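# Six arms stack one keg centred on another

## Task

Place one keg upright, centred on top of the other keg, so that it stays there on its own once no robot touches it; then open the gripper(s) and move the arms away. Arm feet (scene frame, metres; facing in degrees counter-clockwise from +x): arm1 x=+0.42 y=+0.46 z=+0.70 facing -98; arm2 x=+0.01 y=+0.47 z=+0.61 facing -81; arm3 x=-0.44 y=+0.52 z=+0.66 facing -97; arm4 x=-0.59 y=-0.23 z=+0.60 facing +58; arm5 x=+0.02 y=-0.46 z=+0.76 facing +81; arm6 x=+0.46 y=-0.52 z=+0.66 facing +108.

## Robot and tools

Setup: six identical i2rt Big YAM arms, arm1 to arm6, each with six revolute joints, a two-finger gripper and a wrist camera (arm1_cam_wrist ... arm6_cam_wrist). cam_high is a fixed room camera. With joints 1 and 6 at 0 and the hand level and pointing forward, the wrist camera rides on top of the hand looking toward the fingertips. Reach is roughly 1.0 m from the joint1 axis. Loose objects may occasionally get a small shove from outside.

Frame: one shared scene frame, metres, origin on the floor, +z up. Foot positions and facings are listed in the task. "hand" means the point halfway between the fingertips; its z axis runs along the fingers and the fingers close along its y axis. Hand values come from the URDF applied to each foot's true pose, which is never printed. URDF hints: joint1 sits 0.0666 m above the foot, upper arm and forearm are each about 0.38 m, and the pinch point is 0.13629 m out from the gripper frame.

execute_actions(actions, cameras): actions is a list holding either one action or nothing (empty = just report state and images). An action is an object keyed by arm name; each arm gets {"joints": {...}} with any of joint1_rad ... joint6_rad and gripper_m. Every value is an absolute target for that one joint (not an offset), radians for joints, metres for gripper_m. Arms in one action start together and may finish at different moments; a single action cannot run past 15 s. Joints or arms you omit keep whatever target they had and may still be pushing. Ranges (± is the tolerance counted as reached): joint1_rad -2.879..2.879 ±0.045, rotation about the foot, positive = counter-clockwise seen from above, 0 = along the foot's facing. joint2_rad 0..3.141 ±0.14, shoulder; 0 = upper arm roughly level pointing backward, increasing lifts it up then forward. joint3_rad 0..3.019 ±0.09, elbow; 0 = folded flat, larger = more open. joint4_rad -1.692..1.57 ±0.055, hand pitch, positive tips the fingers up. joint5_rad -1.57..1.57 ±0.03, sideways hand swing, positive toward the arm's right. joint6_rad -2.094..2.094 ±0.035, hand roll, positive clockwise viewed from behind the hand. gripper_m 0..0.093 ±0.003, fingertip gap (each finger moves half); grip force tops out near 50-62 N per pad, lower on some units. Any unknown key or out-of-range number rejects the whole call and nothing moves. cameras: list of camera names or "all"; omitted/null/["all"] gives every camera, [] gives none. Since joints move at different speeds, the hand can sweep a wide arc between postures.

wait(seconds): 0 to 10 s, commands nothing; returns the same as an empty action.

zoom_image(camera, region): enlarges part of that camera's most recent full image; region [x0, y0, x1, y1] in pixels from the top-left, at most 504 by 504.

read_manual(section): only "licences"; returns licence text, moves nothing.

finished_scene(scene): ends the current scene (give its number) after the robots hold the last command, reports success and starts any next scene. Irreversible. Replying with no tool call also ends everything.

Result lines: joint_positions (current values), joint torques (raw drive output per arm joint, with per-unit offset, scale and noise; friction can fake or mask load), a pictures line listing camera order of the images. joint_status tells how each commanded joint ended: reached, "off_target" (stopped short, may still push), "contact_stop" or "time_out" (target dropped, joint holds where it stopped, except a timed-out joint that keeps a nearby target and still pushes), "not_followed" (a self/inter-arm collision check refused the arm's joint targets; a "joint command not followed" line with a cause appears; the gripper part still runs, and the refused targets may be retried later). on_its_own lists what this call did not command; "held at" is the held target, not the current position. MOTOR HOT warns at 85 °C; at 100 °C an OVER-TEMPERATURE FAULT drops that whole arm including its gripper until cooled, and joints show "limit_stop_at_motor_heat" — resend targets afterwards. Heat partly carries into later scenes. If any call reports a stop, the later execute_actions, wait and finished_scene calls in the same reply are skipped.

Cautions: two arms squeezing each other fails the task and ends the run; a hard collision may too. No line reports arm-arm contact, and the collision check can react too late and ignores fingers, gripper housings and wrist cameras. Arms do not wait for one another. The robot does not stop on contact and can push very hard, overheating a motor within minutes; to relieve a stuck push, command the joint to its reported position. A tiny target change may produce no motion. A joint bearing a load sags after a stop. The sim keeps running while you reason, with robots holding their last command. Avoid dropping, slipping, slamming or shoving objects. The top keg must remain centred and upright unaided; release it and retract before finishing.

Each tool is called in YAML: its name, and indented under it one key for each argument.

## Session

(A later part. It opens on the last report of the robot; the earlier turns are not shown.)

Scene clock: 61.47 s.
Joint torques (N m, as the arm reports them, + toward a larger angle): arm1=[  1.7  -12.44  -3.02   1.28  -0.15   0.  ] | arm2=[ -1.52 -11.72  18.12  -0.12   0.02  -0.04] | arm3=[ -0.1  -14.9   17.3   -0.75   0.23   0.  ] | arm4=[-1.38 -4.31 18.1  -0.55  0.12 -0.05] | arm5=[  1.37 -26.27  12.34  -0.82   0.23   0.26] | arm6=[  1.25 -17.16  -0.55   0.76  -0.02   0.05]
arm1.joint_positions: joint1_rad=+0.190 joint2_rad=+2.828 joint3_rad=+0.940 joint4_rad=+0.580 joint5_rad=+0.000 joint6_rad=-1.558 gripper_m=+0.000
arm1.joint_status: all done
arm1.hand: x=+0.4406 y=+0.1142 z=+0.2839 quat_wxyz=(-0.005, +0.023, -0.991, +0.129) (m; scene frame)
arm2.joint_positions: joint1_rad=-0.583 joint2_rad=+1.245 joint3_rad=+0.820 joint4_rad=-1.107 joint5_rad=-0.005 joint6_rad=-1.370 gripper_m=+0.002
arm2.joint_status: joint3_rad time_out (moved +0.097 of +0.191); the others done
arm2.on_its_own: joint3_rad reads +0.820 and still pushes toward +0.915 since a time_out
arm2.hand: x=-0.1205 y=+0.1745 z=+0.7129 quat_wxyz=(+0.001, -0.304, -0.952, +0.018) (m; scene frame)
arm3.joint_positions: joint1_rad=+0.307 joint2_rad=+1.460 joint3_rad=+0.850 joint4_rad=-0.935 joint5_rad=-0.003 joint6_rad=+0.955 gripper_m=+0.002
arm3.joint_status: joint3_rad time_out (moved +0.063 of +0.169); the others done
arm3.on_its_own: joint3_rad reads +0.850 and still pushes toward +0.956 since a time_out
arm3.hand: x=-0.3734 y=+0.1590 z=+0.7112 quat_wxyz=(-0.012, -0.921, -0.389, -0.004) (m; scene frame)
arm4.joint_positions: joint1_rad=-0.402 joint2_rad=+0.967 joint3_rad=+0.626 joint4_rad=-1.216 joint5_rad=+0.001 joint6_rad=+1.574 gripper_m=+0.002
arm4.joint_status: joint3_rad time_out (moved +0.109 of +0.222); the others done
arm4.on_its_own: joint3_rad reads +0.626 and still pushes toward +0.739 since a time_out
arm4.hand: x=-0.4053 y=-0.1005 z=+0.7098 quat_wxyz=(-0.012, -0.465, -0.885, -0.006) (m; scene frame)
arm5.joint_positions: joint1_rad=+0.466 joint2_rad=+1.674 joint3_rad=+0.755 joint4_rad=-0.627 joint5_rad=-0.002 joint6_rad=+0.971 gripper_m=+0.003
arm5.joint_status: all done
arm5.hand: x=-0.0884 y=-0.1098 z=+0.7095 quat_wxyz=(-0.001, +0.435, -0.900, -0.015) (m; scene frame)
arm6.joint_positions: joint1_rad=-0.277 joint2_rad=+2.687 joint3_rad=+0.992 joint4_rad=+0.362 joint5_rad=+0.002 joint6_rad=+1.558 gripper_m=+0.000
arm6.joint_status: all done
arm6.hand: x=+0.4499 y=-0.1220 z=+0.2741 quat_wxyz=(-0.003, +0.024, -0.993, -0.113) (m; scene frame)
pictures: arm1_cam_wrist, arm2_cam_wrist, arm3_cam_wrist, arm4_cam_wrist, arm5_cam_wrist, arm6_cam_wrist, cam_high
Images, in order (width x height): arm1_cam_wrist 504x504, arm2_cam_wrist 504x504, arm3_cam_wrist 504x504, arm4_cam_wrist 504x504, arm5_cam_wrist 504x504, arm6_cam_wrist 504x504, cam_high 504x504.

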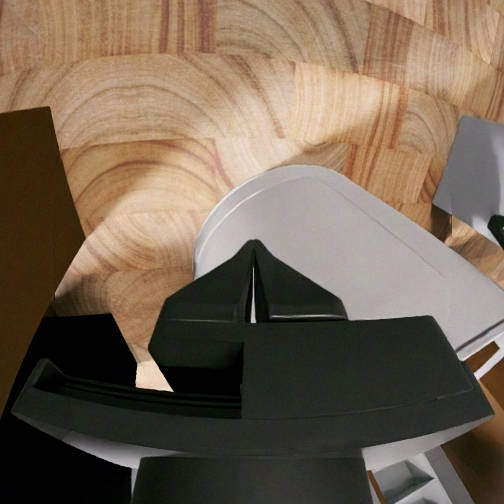

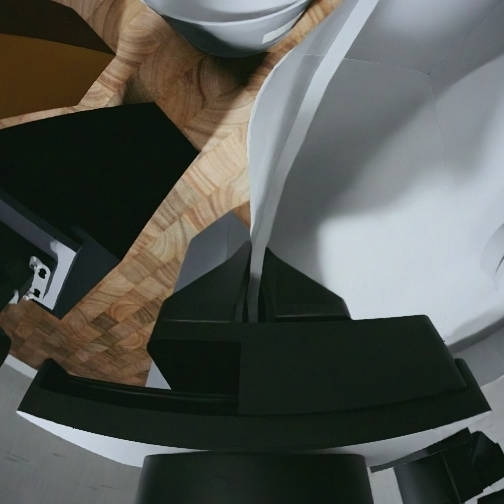

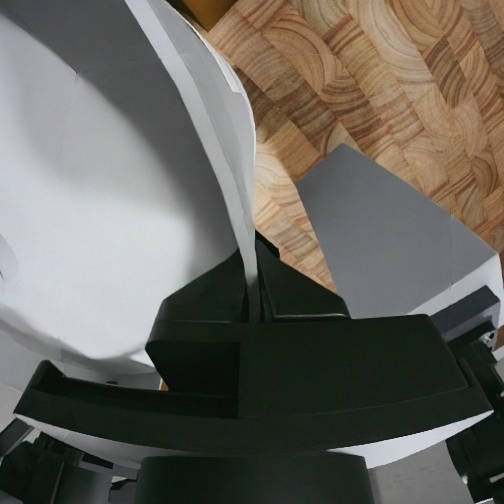

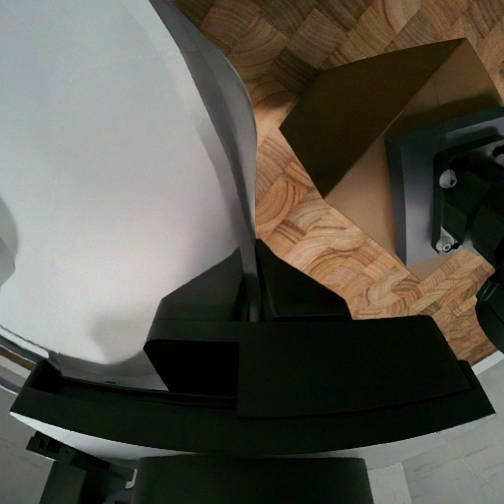

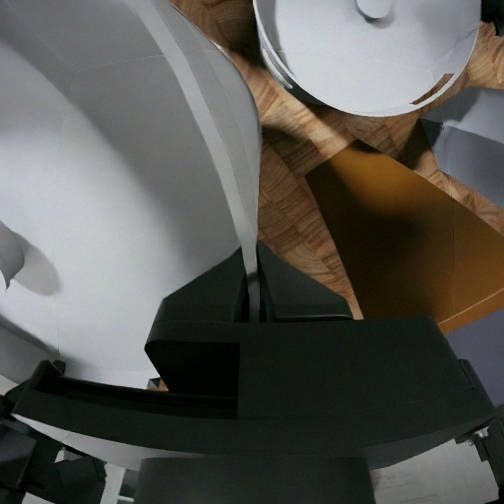

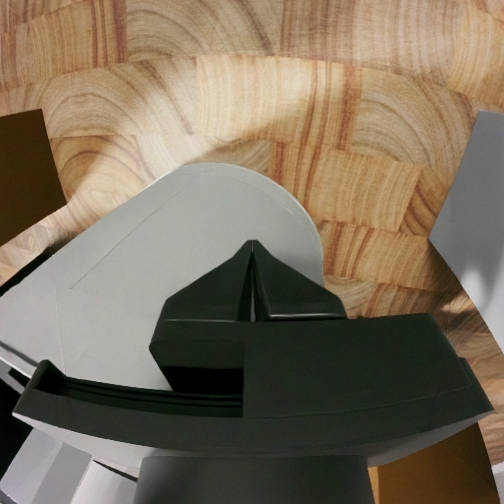

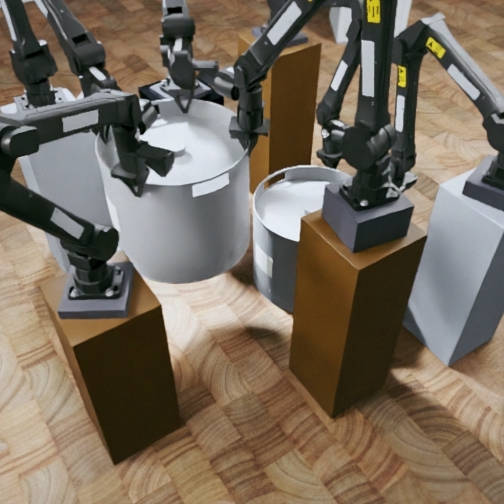

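execute_actions:
  actions:
    - {"arm1":{"joints":{"joint1_rad":-0.21,"joint2_rad":2.898,"joint3_rad":0.946,"joint4_rad":0.752}},"arm6":{"joints":{"joint1_rad":0.054,"joint2_rad":2.726,"joint3_rad":1.054,"joint4_rad":0.472}}}
  cameras: ["cam_high"]

execute_actions:
  actions:
    - {"arm1":{"joints":{"joint1_rad":-0.598,"joint2_rad":2.913,"joint3_rad":1.1,"joint4_rad":0.813}},"arm6":{"joints":{"joint1_rad":0.372,"joint2_rad":2.779,"joint3_rad":1.22,"joint4_rad":0.559}}}
  cameras: ["cam_high"]

Scene clock: 63.93 s.
Joint torques (N m, as the arm reports them, + toward a larger angle): arm1=[  1.39 -11.57  -2.62   1.5   -0.11   0.1 ] | arm2=[ -1.49 -11.8   18.1   -0.15   0.02  -0.04] | arm3=[ -0.04 -14.89  17.29  -0.73   0.23   0.  ] | arm4=[-1.35 -4.13 18.12 -0.5   0.12 -0.06] | arm5=[  1.57 -25.97  12.29  -1.09   0.2    0.3 ] | arm6=[  2.73 -17.51   2.11   1.51  -0.79  -0.51]
arm1.joint_positions: joint1_rad=-0.217 joint2_rad=+2.887 joint3_rad=+0.942 joint4_rad=+0.734 joint5_rad=-0.001 joint6_rad=-1.565 gripper_m=+0.000
arm1.joint_status: all done
arm1.hand: x=+0.3002 y=+0.1300 z=+0.2757 quat_wxyz=(+0.029, -0.173, -0.969, +0.175) (m; scene frame)
arm2.joint_positions: joint1_rad=-0.583 joint2_rad=+1.245 joint3_rad=+0.820 joint4_rad=-1.107 joint5_rad=-0.005 joint6_rad=-1.370 gripper_m=+0.002
arm2.joint_status: not commanded
arm2.on_its_own: joint3_rad reads +0.820 and still pushes toward +0.915 since a time_out
arm2.hand: x=-0.1205 y=+0.1745 z=+0.7129 quat_wxyz=(+0.001, -0.304, -0.952, +0.018) (m; scene frame)
arm3.joint_positions: joint1_rad=+0.307 joint2_rad=+1.460 joint3_rad=+0.850 joint4_rad=-0.935 joint5_rad=-0.003 joint6_rad=+0.955 gripper_m=+0.002
arm3.joint_status: not commanded
arm3.on_its_own: joint3_rad reads +0.850 and still pushes toward +0.956 since a time_out
arm3.hand: x=-0.3734 y=+0.1590 z=+0.7112 quat_wxyz=(-0.012, -0.921, -0.389, -0.004) (m; scene frame)
arm4.joint_positions: joint1_rad=-0.402 joint2_rad=+0.967 joint3_rad=+0.626 joint4_rad=-1.216 joint5_rad=+0.001 joint6_rad=+1.574 gripper_m=+0.002
arm4.joint_status: not commanded
arm4.on_its_own: joint3_rad reads +0.626 and still pushes toward +0.739 since a time_out
arm4.hand: x=-0.4053 y=-0.1005 z=+0.7098 quat_wxyz=(-0.012, -0.465, -0.885, -0.006) (m; scene frame)
arm5.joint_positions: joint1_rad=+0.466 joint2_rad=+1.674 joint3_rad=+0.755 joint4_rad=-0.627 joint5_rad=-0.002 joint6_rad=+0.971 gripper_m=+0.003
arm5.joint_status: not commanded
arm5.hand: x=-0.0884 y=-0.1098 z=+0.7095 quat_wxyz=(-0.001, +0.435, -0.900, -0.015) (m; scene frame)
arm6.joint_positions: joint1_rad=+0.018 joint2_rad=+2.745 joint3_rad=+1.010 joint4_rad=+0.429 joint5_rad=+0.020 joint6_rad=+1.616 gripper_m=+0.000
arm6.joint_status: all done
arm6.hand: x=+0.3378 y=-0.1454 z=+0.2557 quat_wxyz=(+0.012, +0.140, -0.982, -0.126) (m; scene frame)
pictures: cam_high
Images, in order (width x height): cam_high 504x504.

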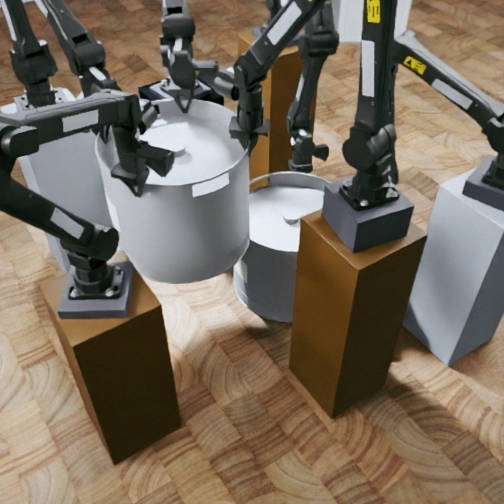

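Scene clock: 66.20 s.
Joint torques (N m, as the arm reports them, + toward a larger angle): arm1=[  1.3  -14.3    2.24   2.26   0.13   0.59] | arm2=[ -1.68 -11.83  18.11  -0.16   0.03  -0.04] | arm3=[ -0.05 -14.87  17.29  -0.74   0.23   0.  ] | arm4=[-1.29 -4.23 18.14 -0.53  0.12 -0.05] | arm5=[  2.12 -26.33  12.36  -0.77   0.15   0.25] | arm6=[ -1.95 -24.03   4.31   2.25   0.26  -0.22]
arm1.joint_positions: joint1_rad=-0.601 joint2_rad=+2.927 joint3_rad=+1.042 joint4_rad=+0.786 joint5_rad=-0.007 joint6_rad=-1.610 gripper_m=+0.000
arm1.joint_status: all done
arm1.hand: x=+0.1540 y=+0.1633 z=+0.2634 quat_wxyz=(+0.084, -0.329, -0.915, +0.216) (m; scene frame)
arm2.joint_positions: joint1_rad=-0.583 joint2_rad=+1.245 joint3_rad=+0.820 joint4_rad=-1.107 joint5_rad=-0.005 joint6_rad=-1.370 gripper_m=+0.002
arm2.joint_status: not commanded
arm2.on_its_own: joint3_rad reads +0.820 and still pushes toward +0.915 since a time_out
arm2.hand: x=-0.1205 y=+0.1745 z=+0.7129 quat_wxyz=(+0.001, -0.304, -0.952, +0.018) (m; scene frame)
arm3.joint_positions: joint1_rad=+0.307 joint2_rad=+1.460 joint3_rad=+0.850 joint4_rad=-0.935 joint5_rad=-0.003 joint6_rad=+0.955 gripper_m=+0.002
arm3.joint_status: not commanded
arm3.on_its_own: joint3_rad reads +0.850 and still pushes toward +0.956 since a time_out
arm3.hand: x=-0.3734 y=+0.1590 z=+0.7112 quat_wxyz=(-0.012, -0.921, -0.389, -0.004) (m; scene frame)
arm4.joint_positions: joint1_rad=-0.402 joint2_rad=+0.967 joint3_rad=+0.626 joint4_rad=-1.216 joint5_rad=+0.001 joint6_rad=+1.574 gripper_m=+0.002
arm4.joint_status: not commanded
arm4.on_its_own: joint3_rad reads +0.626 and still pushes toward +0.739 since a time_out
arm4.hand: x=-0.4053 y=-0.1005 z=+0.7098 quat_wxyz=(-0.012, -0.465, -0.885, -0.006) (m; scene frame)
arm5.joint_positions: joint1_rad=+0.466 joint2_rad=+1.674 joint3_rad=+0.755 joint4_rad=-0.627 joint5_rad=-0.002 joint6_rad=+0.971 gripper_m=+0.003
arm5.joint_status: not commanded
arm5.hand: x=-0.0884 y=-0.1098 z=+0.7095 quat_wxyz=(-0.001, +0.435, -0.900, -0.015) (m; scene frame)
arm6.joint_positions: joint1_rad=+0.388 joint2_rad=+2.851 joint3_rad=+1.159 joint4_rad=+0.500 joint5_rad=-0.003 joint6_rad=+1.589 gripper_m=+0.000
arm6.joint_status: joint4_rad time_out (moved +0.072 of +0.130); the others done
arm6.on_its_own: joint4_rad reads +0.500 and still pushes toward +0.559 since a time_out
arm6.hand: x=+0.1743 y=-0.1808 z=+0.2214 quat_wxyz=(+0.065, +0.329, -0.927, -0.170) (m; scene frame)
pictures: cam_high
Images, in order (width x height): cam_high 504x504.

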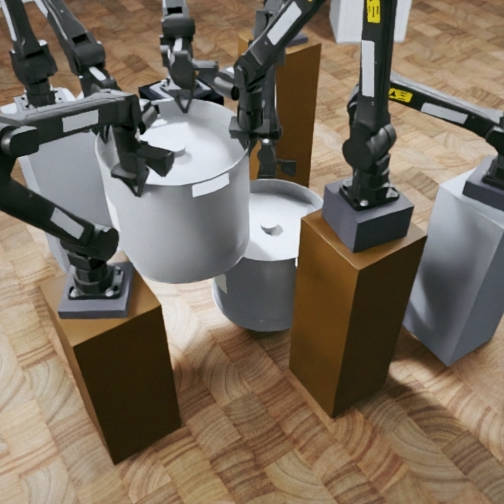

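execute_actions:
  actions:
    - {"arm1":{"joints":{"joint1_rad":0.3,"joint3_rad":1.0}},"arm6":{"joints":{"joint1_rad":-0.4,"joint3_rad":1.1,"joint4_rad":0.5}},"arm2":{"joints":{"joint1_rad":-0.114,"joint6_rad":-0.91,"joint2_rad":1.155,"joint3_rad":0.89,"joint4_rad":-1.13}},"arm3":{"joints":{"joint1_rad":0.631,"joint6_rad":1.275,"joint2_rad":1.5,"joint3_rad":1.146,"joint4_rad":-0.998}},"arm4":{"joints":{"joint1_rad":-0.673,"joint6_rad":1.297,"joint2_rad":1.245,"joint3_rad":1.02,"joint4_rad":-1.146}},"arm5":{"joints":{"joint1_rad":0.043,"joint6_rad":0.55,"joint2_rad":1.51,"joint3_rad":0.742,"joint4_rad":-0.633}}}
  cameras: ["cam_high","arm1_cam_wrist","arm6_cam_wrist"]

Scene clock: 70.93 s.
Joint torques (N m, as the arm reports them, + toward a larger angle): arm1=[  0.81 -13.09  -3.41   1.57  -0.17   0.29] | arm2=[ -0.48 -10.56  17.26   0.57   0.06   0.04] | arm3=[ -0.78 -18.03  17.99  -0.66   0.29  -0.08] | arm4=[ -0.56 -10.98  17.81  -0.67   0.1   -0.05] | arm5=[  0.98 -24.46  11.41  -0.06   0.04  -0.14] | arm6=[ -0.11 -18.88  -1.72   0.37   0.1   -0.17]
arm1.joint_positions: joint1_rad=+0.300 joint2_rad=+2.913 joint3_rad=+1.014 joint4_rad=+0.798 joint5_rad=+0.000 joint6_rad=-1.581 gripper_m=+0.000
arm1.joint_status: all done
arm1.hand: x=+0.4865 y=+0.0726 z=+0.2707 quat_wxyz=(-0.019, +0.087, -0.969, +0.231) (m; scene frame)
arm2.joint_positions: joint1_rad=-0.120 joint2_rad=+1.217 joint3_rad=+0.806 joint4_rad=-1.133 joint5_rad=-0.005 joint6_rad=-0.908 gripper_m=+0.002
arm2.joint_status: all done
arm2.hand: x=+0.0246 y=+0.1587 z=+0.7153 quat_wxyz=(-0.006, -0.304, -0.953, +0.009) (m; scene frame)
arm3.joint_positions: joint1_rad=+0.639 joint2_rad=+1.613 joint3_rad=+1.029 joint4_rad=-0.968 joint5_rad=-0.004 joint6_rad=+1.289 gripper_m=+0.002
arm3.joint_status: joint3_rad time_out (moved +0.179 of +0.296); the others done
arm3.on_its_own: joint3_rad reads +1.029 and still pushes toward +1.141 since a time_out
arm3.hand: x=-0.2285 y=+0.1467 z=+0.7124 quat_wxyz=(-0.008, -0.921, -0.389, -0.009) (m; scene frame)
arm4.joint_positions: joint1_rad=-0.678 joint2_rad=+1.334 joint3_rad=+0.896 joint4_rad=-1.122 joint5_rad=+0.002 joint6_rad=+1.305 gripper_m=+0.002
arm4.joint_status: joint3_rad time_out (moved +0.269 of +0.394); the others done
arm4.on_its_own: joint3_rad reads +0.896 and still pushes toward +1.008 since a time_out
arm4.hand: x=-0.2627 y=-0.1169 z=+0.7111 quat_wxyz=(-0.012, -0.468, -0.884, -0.003) (m; scene frame)
arm5.joint_positions: joint1_rad=+0.061 joint2_rad=+1.623 joint3_rad=+0.685 joint4_rad=-0.625 joint5_rad=+0.001 joint6_rad=+0.565 gripper_m=+0.002
arm5.joint_status: all done
arm5.hand: x=+0.0559 y=-0.1246 z=+0.7095 quat_wxyz=(-0.002, +0.435, -0.900, -0.005) (m; scene frame)
arm6.joint_positions: joint1_rad=-0.404 joint2_rad=+2.793 joint3_rad=+1.112 joint4_rad=+0.500 joint5_rad=+0.000 joint6_rad=+1.580 gripper_m=+0.000
arm6.joint_status: all done
arm6.hand: x=+0.5057 y=-0.0735 z=+0.2454 quat_wxyz=(-0.012, -0.049, -0.981, -0.189) (m; scene frame)
pictures: arm1_cam_wrist, arm6_cam_wrist, cam_high
Images, in order (width x height): arm1_cam_wrist 504x504, arm6_cam_wrist 504x504, cam_high 504x504.

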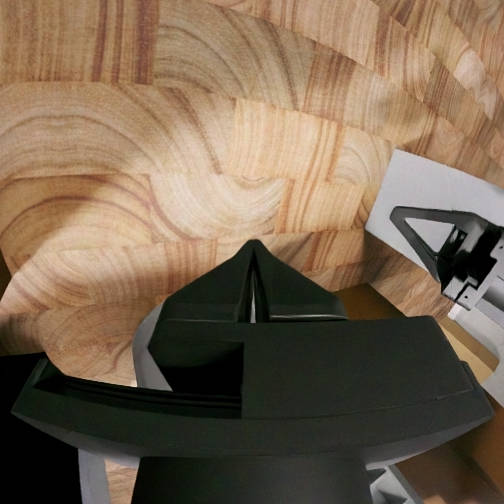

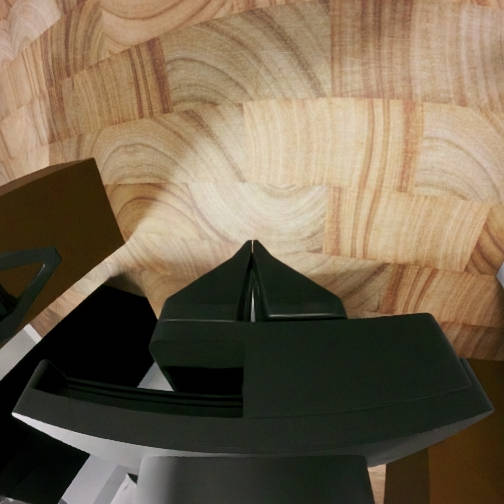

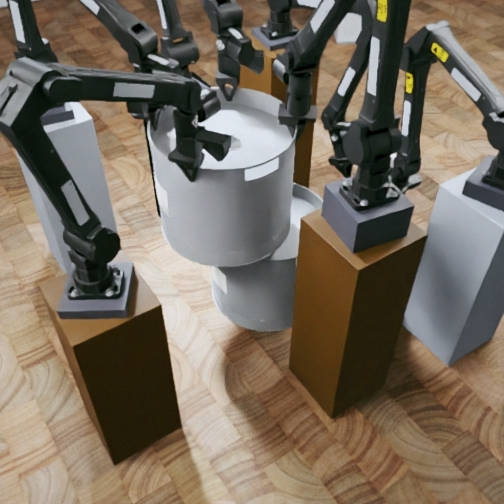

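execute_actions:
  actions:
    - {"arm1":{"joints":{"joint1_rad":0.6,"joint5_rad":1.2}},"arm6":{"joints":{"joint1_rad":-0.65,"joint5_rad":-1.2,"joint4_rad":0.2}},"arm2":{"joints":{"joint1_rad":0.296,"joint6_rad":-0.5,"joint2_rad":1.285,"joint3_rad":1.02,"joint4_rad":-1.116}},"arm3":{"joints":{"joint1_rad":0.858,"joint6_rad":1.5,"joint2_rad":1.70,"joint3_rad":1.465,"joint4_rad":-1.085}},"arm4":{"joints":{"joint1_rad":-0.797,"joint6_rad":1.173,"joint2_rad":1.55,"joint3_rad":1.41,"joint4_rad":-1.192}},"arm5":{"joints":{"joint1_rad":-0.364,"joint6_rad":0.14,"joint2_rad":1.57,"joint3_rad":0.838,"joint4_rad":-0.661}}}

Scene clock: 74.33 s.
Joint torques (N m, as the arm reports them, + toward a larger angle): arm1=[ -0.05 -13.07  -3.54   1.49   0.59   0.26] | arm2=[ -0.93 -12.91  18.35   0.2   -0.09  -0.03] | arm3=[ -0.99 -23.14  18.37  -0.55   0.3   -0.16] | arm4=[ -0.43 -18.18  17.96  -0.42   0.04  -0.02] | arm5=[  1.01 -25.88  13.13  -0.62  -0.12  -0.18] | arm6=[  0.82 -17.22  -1.95  -0.51  -0.75  -0.1 ]
arm1.joint_positions: joint1_rad=+0.611 joint2_rad=+2.913 joint3_rad=+1.014 joint4_rad=+0.798 joint5_rad=+1.198 joint6_rad=-1.581 gripper_m=+0.000
arm1.joint_status: all done
arm1.hand: x=+0.4376 y=+0.0810 z=+0.3680 quat_wxyz=(+0.488, +0.068, -0.812, +0.313) (m; scene frame)
arm2.joint_positions: joint1_rad=+0.294 joint2_rad=+1.352 joint3_rad=+0.922 joint4_rad=-1.106 joint5_rad=-0.001 joint6_rad=-0.492 gripper_m=+0.002
arm2.joint_status: joint3_rad time_out (moved +0.116 of +0.214); the others done
arm2.on_its_own: joint3_rad reads +0.922 and still pushes toward +1.020 since a time_out
arm2.hand: x=+0.1701 y=+0.1449 z=+0.7144 quat_wxyz=(-0.011, -0.305, -0.952, +0.010) (m; scene frame)
arm3.joint_positions: joint1_rad=+0.870 joint2_rad=+1.836 joint3_rad=+1.336 joint4_rad=-1.060 joint5_rad=-0.004 joint6_rad=+1.522 gripper_m=+0.002
arm3.joint_status: joint3_rad time_out (moved +0.307 of +0.436); the others done
arm3.on_its_own: joint3_rad reads +1.336 and still pushes toward +1.449 since a time_out
arm3.hand: x=-0.0841 y=+0.1350 z=+0.7130 quat_wxyz=(-0.003, -0.922, -0.387, -0.010) (m; scene frame)
arm4.joint_positions: joint1_rad=-0.805 joint2_rad=+1.673 joint3_rad=+1.279 joint4_rad=-1.173 joint5_rad=+0.003 joint6_rad=+1.179 gripper_m=+0.002
arm4.joint_status: joint3_rad time_out (moved +0.384 of +0.514); the others done
arm4.on_its_own: joint3_rad reads +1.279 and still pushes toward +1.392 since a time_out
arm4.hand: x=-0.1195 y=-0.1324 z=+0.7142 quat_wxyz=(-0.010, -0.469, -0.883, +0.001) (m; scene frame)
arm5.joint_positions: joint1_rad=-0.345 joint2_rad=+1.679 joint3_rad=+0.767 joint4_rad=-0.644 joint5_rad=+0.003 joint6_rad=+0.162 gripper_m=+0.002
arm5.joint_status: all done
arm5.hand: x=+0.2005 y=-0.1394 z=+0.7096 quat_wxyz=(-0.007, +0.434, -0.901, -0.005) (m; scene frame)
arm6.joint_positions: joint1_rad=-0.659 joint2_rad=+2.793 joint3_rad=+1.111 joint4_rad=+0.215 joint5_rad=-1.197 joint6_rad=+1.580 gripper_m=+0.000
arm6.joint_status: all done
arm6.hand: x=+0.4391 y=-0.1188 z=+0.3369 quat_wxyz=(+0.544, -0.120, -0.820, -0.133) (m; scene frame)
pictures: arm1_cam_wrist, arm2_cam_wrist, arm3_cam_wrist, arm4_cam_wrist, arm5_cam_wrist, arm6_cam_wrist, cam_high
Images, in order (width x height): arm1_cam_wrist 504x504, arm2_cam_wrist 504x504, arm3_cam_wrist 504x504, arm4_cam_wrist 504x504, arm5_cam_wrist 504x504, arm6_cam_wrist 504x504, cam_high 504x504.

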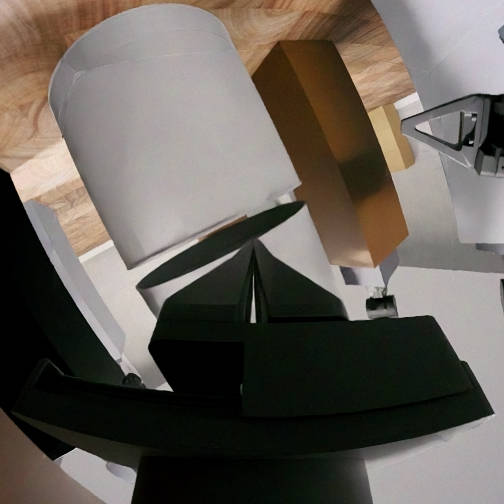

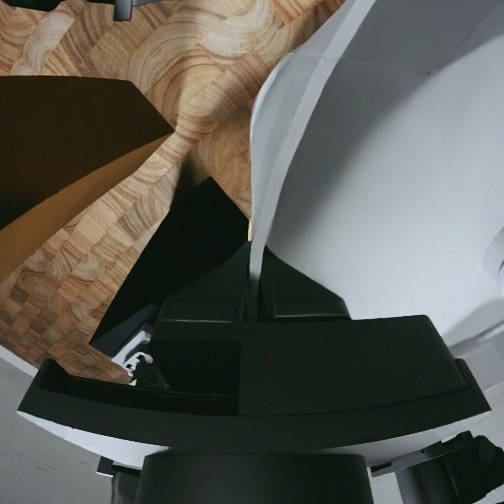

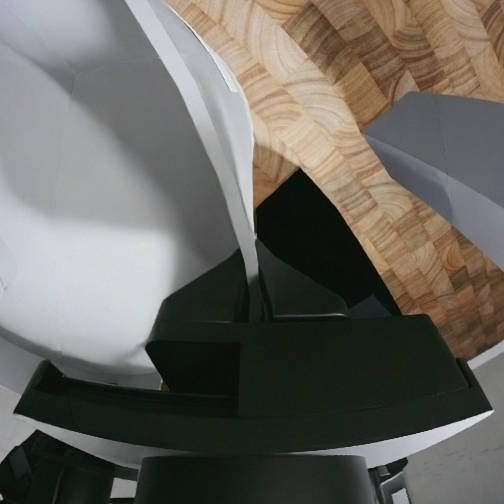

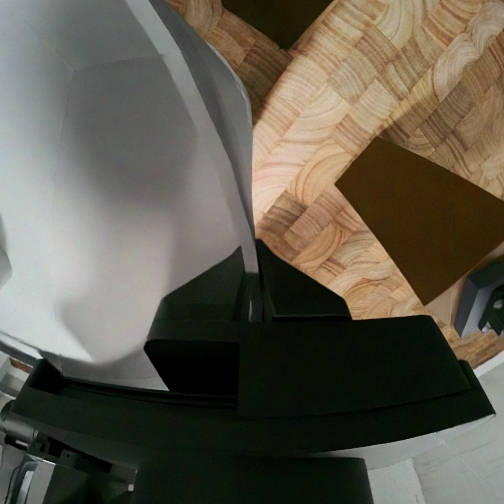

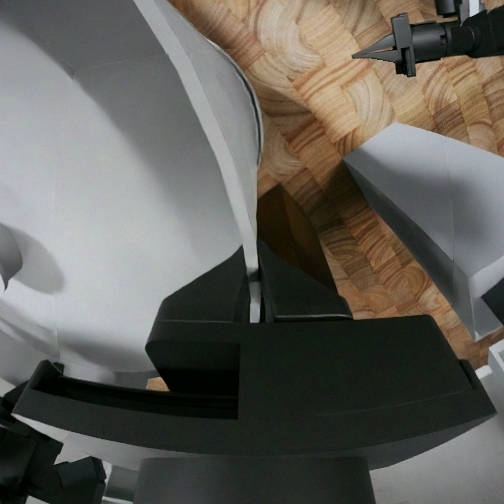

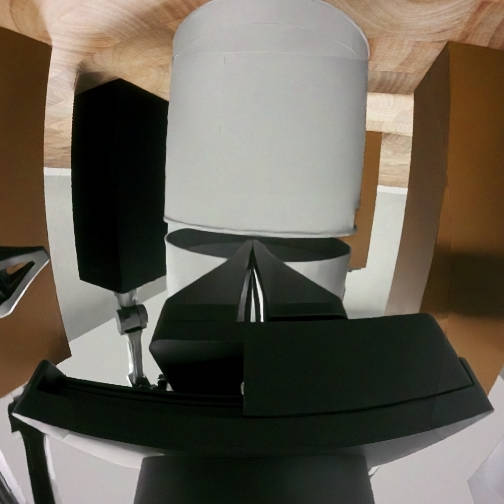

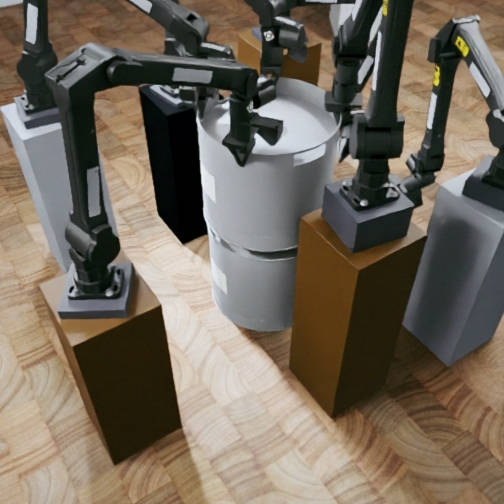

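execute_actions:
  actions:
    - {"arm2":{"joints":{"joint1_rad":0.30,"joint2_rad":1.35,"joint3_rad":0.98,"joint4_rad":-1.028}},"arm3":{"joints":{"joint2_rad":1.77,"joint3_rad":1.45,"joint4_rad":-1.026}},"arm4":{"joints":{"joint1_rad":-0.811,"joint2_rad":1.6,"joint3_rad":1.37,"joint4_rad":-1.121}},"arm5":{"joints":{"joint1_rad":-0.39,"joint6_rad":0.125,"joint2_rad":1.65,"joint3_rad":0.81,"joint4_rad":-0.567}}}

Scene clock: 77.83 s.
Joint torques (N m, as the arm reports them, + toward a larger angle): arm1=[  0.04 -12.86  -3.54   1.5    0.58   0.28] | arm2=[ -0.66 -12.84  16.72   0.8   -0.12   0.02] | arm3=[ -0.89 -21.71  18.14   0.08   0.09  -0.11] | arm4=[ -0.72 -17.61  17.03   0.74   0.02   0.06] | arm5=[  1.54 -26.67  10.19   0.33   0.14  -0.12] | arm6=[  0.54 -17.65  -2.18  -0.53  -0.71  -0.16]
arm1.joint_positions: joint1_rad=+0.611 joint2_rad=+2.913 joint3_rad=+1.014 joint4_rad=+0.798 joint5_rad=+1.198 joint6_rad=-1.581 gripper_m=+0.000
arm1.joint_status: not commanded
arm1.hand: x=+0.4376 y=+0.0810 z=+0.3680 quat_wxyz=(+0.488, +0.068, -0.812, +0.313) (m; scene frame)
arm2.joint_positions: joint1_rad=+0.297 joint2_rad=+1.409 joint3_rad=+0.896 joint4_rad=-1.038 joint5_rad=-0.001 joint6_rad=-0.496 gripper_m=+0.002
arm2.joint_status: all done
arm2.hand: x=+0.1724 y=+0.1419 z=+0.6864 quat_wxyz=(-0.006, -0.302, -0.953, +0.005) (m; scene frame)
arm3.joint_positions: joint1_rad=+0.870 joint2_rad=+1.882 joint3_rad=+1.336 joint4_rad=-1.021 joint5_rad=+0.001 joint6_rad=+1.517 gripper_m=+0.002
arm3.joint_status: joint3_rad time_out (moved +0.000 of +0.114); the others done
arm3.on_its_own: joint3_rad reads +1.336 and still pushes toward +1.448 since a time_out
arm3.hand: x=-0.0810 y=+0.1307 z=+0.6898 quat_wxyz=(-0.001, -0.921, -0.390, -0.006) (m; scene frame)
arm4.joint_positions: joint1_rad=-0.815 joint2_rad=+1.711 joint3_rad=+1.266 joint4_rad=-1.129 joint5_rad=+0.003 joint6_rad=+1.168 gripper_m=+0.002
arm4.joint_status: joint3_rad time_out (moved -0.013 of +0.091); the others done
arm4.on_its_own: joint3_rad reads +1.266 and still pushes toward +1.370 since a time_out
arm4.hand: x=-0.1139 y=-0.1363 z=+0.6925 quat_wxyz=(-0.008, -0.468, -0.884, +0.003) (m; scene frame)
arm5.joint_positions: joint1_rad=-0.362 joint2_rad=+1.758 joint3_rad=+0.760 joint4_rad=-0.570 joint5_rad=-0.003 joint6_rad=+0.144 gripper_m=+0.002
arm5.joint_status: all done
arm5.hand: x=+0.2044 y=-0.1425 z=+0.6809 quat_wxyz=(+0.000, +0.435, -0.900, -0.005) (m; scene frame)
arm6.joint_positions: joint1_rad=-0.659 joint2_rad=+2.793 joint3_rad=+1.111 joint4_rad=+0.215 joint5_rad=-1.197 joint6_rad=+1.580 gripper_m=+0.000
arm6.joint_status: not commanded
arm6.hand: x=+0.4391 y=-0.1188 z=+0.3369 quat_wxyz=(+0.544, -0.120, -0.820, -0.133) (m; scene frame)
pictures: arm1_cam_wrist, arm2_cam_wrist, arm3_cam_wrist, arm4_cam_wrist, arm5_cam_wrist, arm6_cam_wrist, cam_high
Images, in order (width x height): arm1_cam_wrist 504x504, arm2_cam_wrist 504x504, arm3_cam_wrist 504x504, arm4_cam_wrist 504x504, arm5_cam_wrist 504x504, arm6_cam_wrist 504x504, cam_high 504x504.

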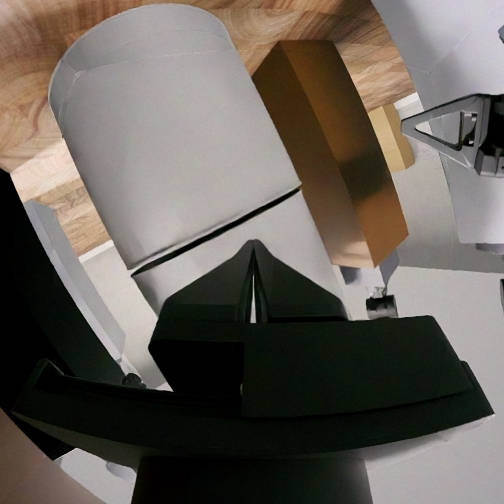

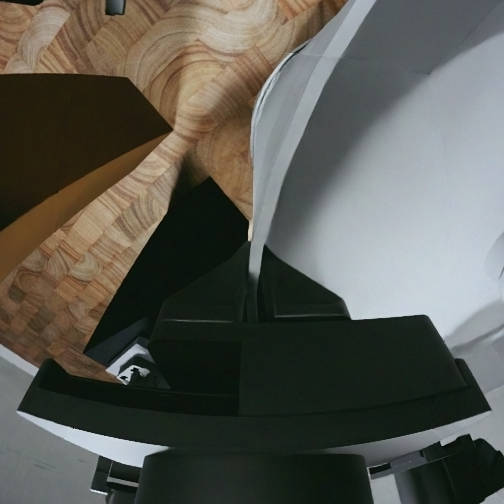

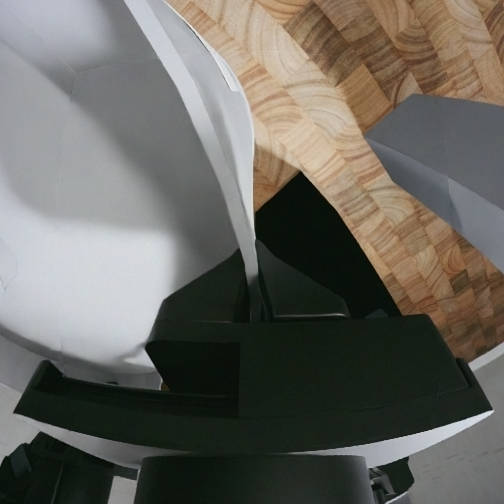

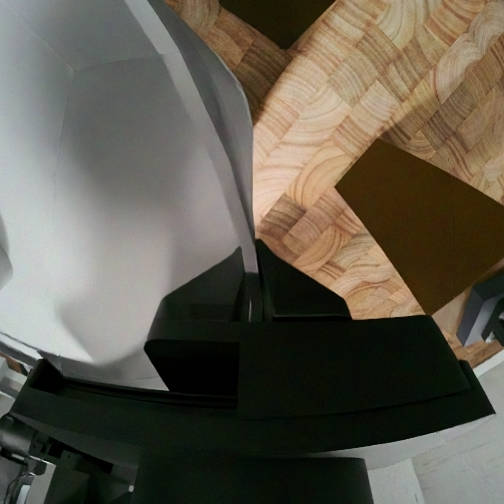

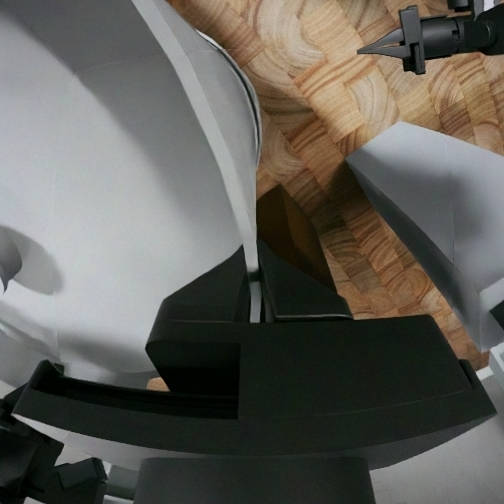

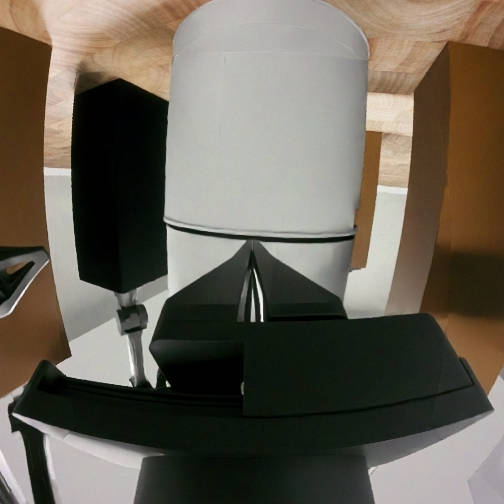

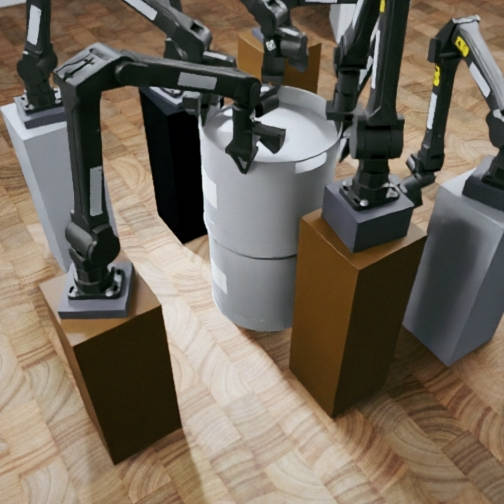

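Tilt shifts the bottom toward −x; level by lowering arms 3 and 4, then settle.

execute_actions:
  actions:
    - {"arm2":{"joints":{"joint2_rad":1.37}},"arm3":{"joints":{"joint2_rad":1.81,"joint4_rad":-1.0}},"arm4":{"joints":{"joint2_rad":1.645,"joint4_rad":-1.09}}}
  cameras: ["arm2_cam_wrist","arm3_cam_wrist","arm4_cam_wrist","arm5_cam_wrist"]

execute_actions:
  actions:
    - {"arm2":{"joints":{"joint2_rad":1.42,"joint3_rad":0.93,"joint4_rad":-1.0}},"arm3":{"joints":{"joint2_rad":1.87,"joint3_rad":1.39}},"arm4":{"joints":{"joint2_rad":1.70,"joint3_rad":1.31}},"arm5":{"joints":{"joint2_rad":1.73,"joint3_rad":0.78,"joint4_rad":-0.54}}}

Scene clock: 79.57 s.
Joint torques (N m, as the arm reports them, + toward a larger angle): arm1=[ -0.1  -13.03  -3.53   1.47   0.59   0.28] | arm2=[ -1.1  -11.91  16.66   0.46   0.21   0.  ] | arm3=[ -1.05 -19.97  18.08   0.18   0.3   -0.09] | arm4=[ -0.39 -15.63  17.01   1.2   -0.21   0.15] | arm5=[  1.87 -25.94  10.21   0.15  -0.37  -0.07] | arm6=[  0.65 -18.42  -2.07  -0.52  -0.76  -0.1 ]
arm1.joint_positions: joint1_rad=+0.611 joint2_rad=+2.913 joint3_rad=+1.014 joint4_rad=+0.798 joint5_rad=+1.198 joint6_rad=-1.581 gripper_m=+0.000
arm1.joint_status: not commanded
arm1.hand: x=+0.4376 y=+0.0810 z=+0.3680 quat_wxyz=(+0.488, +0.068, -0.812, +0.313) (m; scene frame)
arm2.joint_positions: joint1_rad=+0.300 joint2_rad=+1.415 joint3_rad=+0.896 joint4_rad=-1.027 joint5_rad=-0.008 joint6_rad=-0.496 gripper_m=+0.002
arm2.joint_status: all done
arm2.hand: x=+0.1759 y=+0.1410 z=+0.6841 quat_wxyz=(-0.010, -0.300, -0.954, +0.004) (m; scene frame)
arm3.joint_positions: joint1_rad=+0.870 joint2_rad=+1.896 joint3_rad=+1.336 joint4_rad=-0.997 joint5_rad=-0.005 joint6_rad=+1.515 gripper_m=+0.002
arm3.joint_status: all done
arm3.on_its_own: joint3_rad reads +1.336 and still pushes toward +1.448 since a time_out
arm3.hand: x=-0.0772 y=+0.1282 z=+0.6826 quat_wxyz=(-0.004, -0.920, -0.391, -0.010) (m; scene frame)
arm4.joint_positions: joint1_rad=-0.819 joint2_rad=+1.725 joint3_rad=+1.266 joint4_rad=-1.107 joint5_rad=+0.009 joint6_rad=+1.159 gripper_m=+0.002
arm4.joint_status: all done
arm4.on_its_own: joint3_rad reads +1.266 and still pushes toward +1.370 since a time_out
arm4.hand: x=-0.1085 y=-0.1387 z=+0.6862 quat_wxyz=(-0.013, -0.466, -0.885, +0.002) (m; scene frame)
arm5.joint_positions: joint1_rad=-0.369 joint2_rad=+1.758 joint3_rad=+0.760 joint4_rad=-0.563 joint5_rad=+0.009 joint6_rad=+0.132 gripper_m=+0.002
arm5.joint_status: not commanded
arm5.hand: x=+0.2094 y=-0.1435 z=+0.6809 quat_wxyz=(-0.006, +0.437, -0.900, -0.002) (m; scene frame)
arm6.joint_positions: joint1_rad=-0.659 joint2_rad=+2.793 joint3_rad=+1.111 joint4_rad=+0.215 joint5_rad=-1.197 joint6_rad=+1.580 gripper_m=+0.000
arm6.joint_status: not commanded
arm6.hand: x=+0.4391 y=-0.1188 z=+0.3369 quat_wxyz=(+0.544, -0.120, -0.820, -0.133) (m; scene frame)
pictures: arm2_cam_wrist, arm3_cam_wrist, arm4_cam_wrist, arm5_cam_wrist
Images, in order (width x height): arm2_cam_wrist 504x504, arm3_cam_wrist 504x504, arm4_cam_wrist 504x504, arm5_cam_wrist 504x504.

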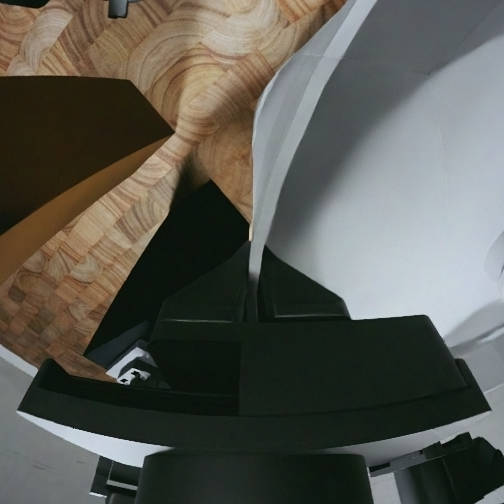

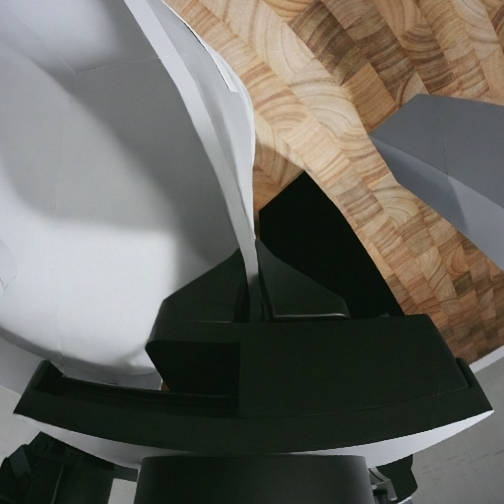

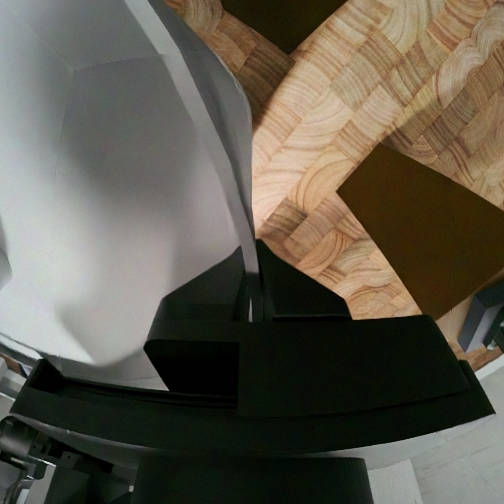

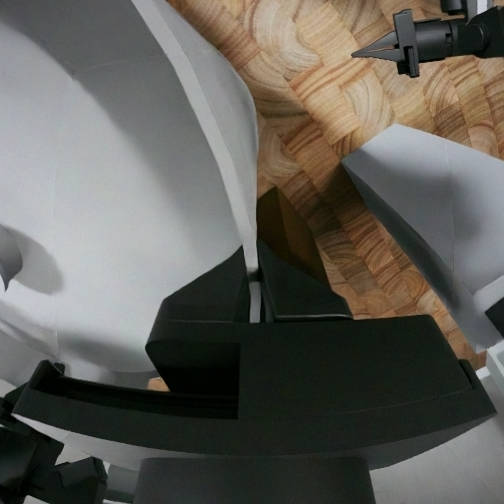

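Scene clock: 80.17 s.
Joint torques (N m, as the arm reports them, + toward a larger angle): arm1=[  0.3  -12.92  -3.53   1.4    0.58   0.28] | arm2=[-0.9  -9.99 13.04  0.63 -0.03  0.  ] | arm3=[ -0.94 -17.31  12.69  -0.01   0.22  -0.08] | arm4=[ -0.23 -13.05  13.14   0.58  -0.06   0.14] | arm5=[  0.85 -21.81   8.24   0.15  -0.29  -0.01] | arm6=[  0.39 -17.99  -1.93  -0.87  -0.75  -0.15]
arm1.joint_positions: joint1_rad=+0.611 joint2_rad=+2.913 joint3_rad=+1.014 joint4_rad=+0.798 joint5_rad=+1.198 joint6_rad=-1.581 gripper_m=+0.000
arm1.joint_status: not commanded
arm1.hand: x=+0.4376 y=+0.0810 z=+0.3680 quat_wxyz=(+0.488, +0.068, -0.812, +0.313) (m; scene frame)
arm2.joint_positions: joint1_rad=+0.300 joint2_rad=+1.439 joint3_rad=+0.887 joint4_rad=-1.004 joint5_rad=-0.002 joint6_rad=-0.494 gripper_m=+0.002
arm2.joint_status: all done
arm2.hand: x=+0.1751 y=+0.1405 z=+0.6730 quat_wxyz=(-0.004, -0.301, -0.953, +0.002) (m; scene frame)
arm3.joint_positions: joint1_rad=+0.869 joint2_rad=+1.917 joint3_rad=+1.336 joint4_rad=-0.992 joint5_rad=-0.002 joint6_rad=+1.515 gripper_m=+0.002
arm3.joint_status: all done
arm3.hand: x=-0.0785 y=+0.1285 z=+0.6719 quat_wxyz=(+0.003, -0.921, -0.390, -0.006) (m; scene frame)
arm4.joint_positions: joint1_rad=-0.821 joint2_rad=+1.739 joint3_rad=+1.253 joint4_rad=-1.093 joint5_rad=+0.005 joint6_rad=+1.159 gripper_m=+0.002
arm4.joint_status: all done
arm4.hand: x=-0.1112 y=-0.1396 z=+0.6750 quat_wxyz=(-0.007, -0.467, -0.884, +0.005) (m; scene frame)
arm5.joint_positions: joint1_rad=-0.370 joint2_rad=+1.787 joint3_rad=+0.753 joint4_rad=-0.538 joint5_rad=+0.006 joint6_rad=+0.133 gripper_m=+0.002
arm5.joint_status: all done
arm5.hand: x=+0.2068 y=-0.1472 z=+0.6692 quat_wxyz=(+0.000, +0.436, -0.900, +0.001) (m; scene frame)
arm6.joint_positions: joint1_rad=-0.659 joint2_rad=+2.793 joint3_rad=+1.111 joint4_rad=+0.215 joint5_rad=-1.197 joint6_rad=+1.580 gripper_m=+0.000
arm6.joint_status: not commanded
arm6.hand: x=+0.4391 y=-0.1188 z=+0.3369 quat_wxyz=(+0.544, -0.120, -0.820, -0.133) (m; scene frame)
pictures: arm1_cam_wrist, arm2_cam_wrist, arm3_cam_wrist, arm4_cam_wrist, arm5_cam_wrist, arm6_cam_wrist, cam_high
Images, in order (width x height): arm1_cam_wrist 504x504, arm2_cam_wrist 504x504, arm3_cam_wrist 504x504, arm4_cam_wrist 504x504, arm5_cam_wrist 504x504, arm6_cam_wrist 504x504, cam_high 504x504.

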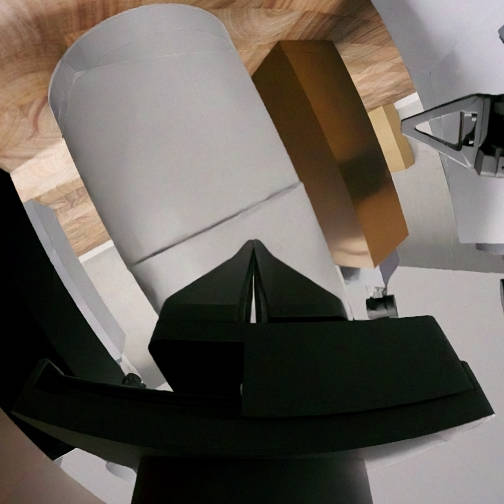

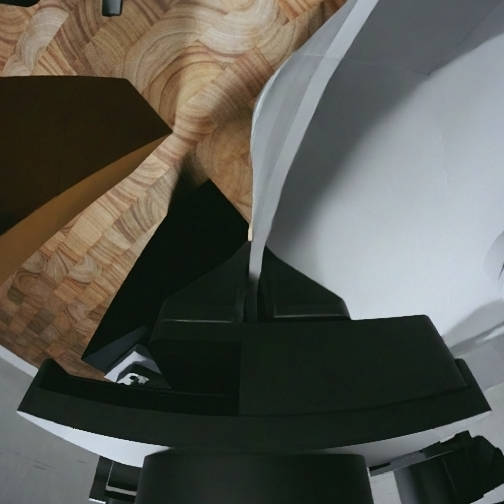

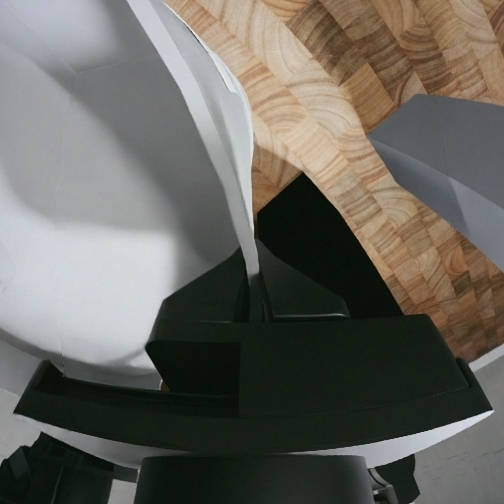

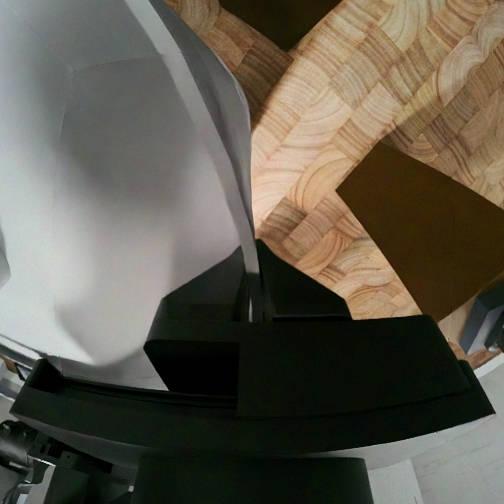

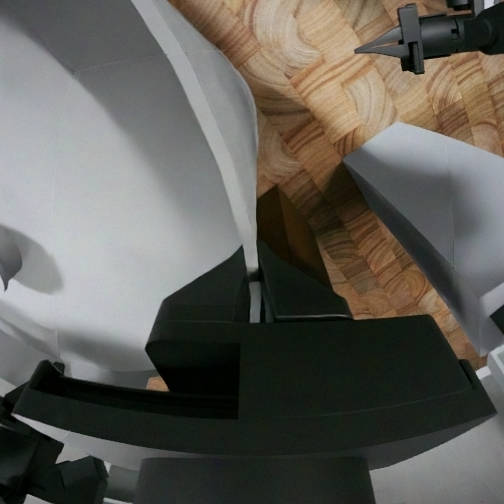

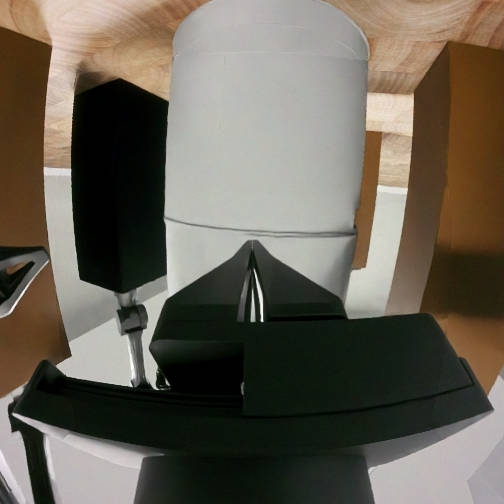

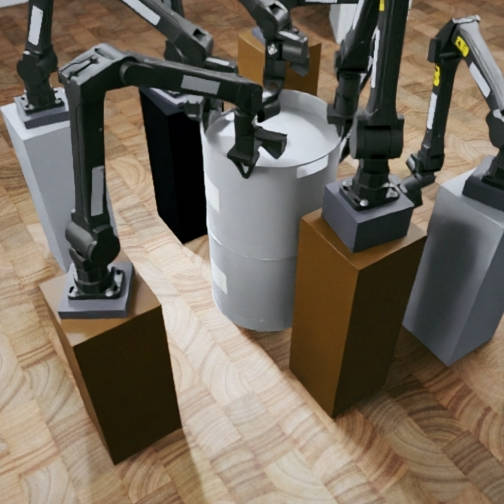

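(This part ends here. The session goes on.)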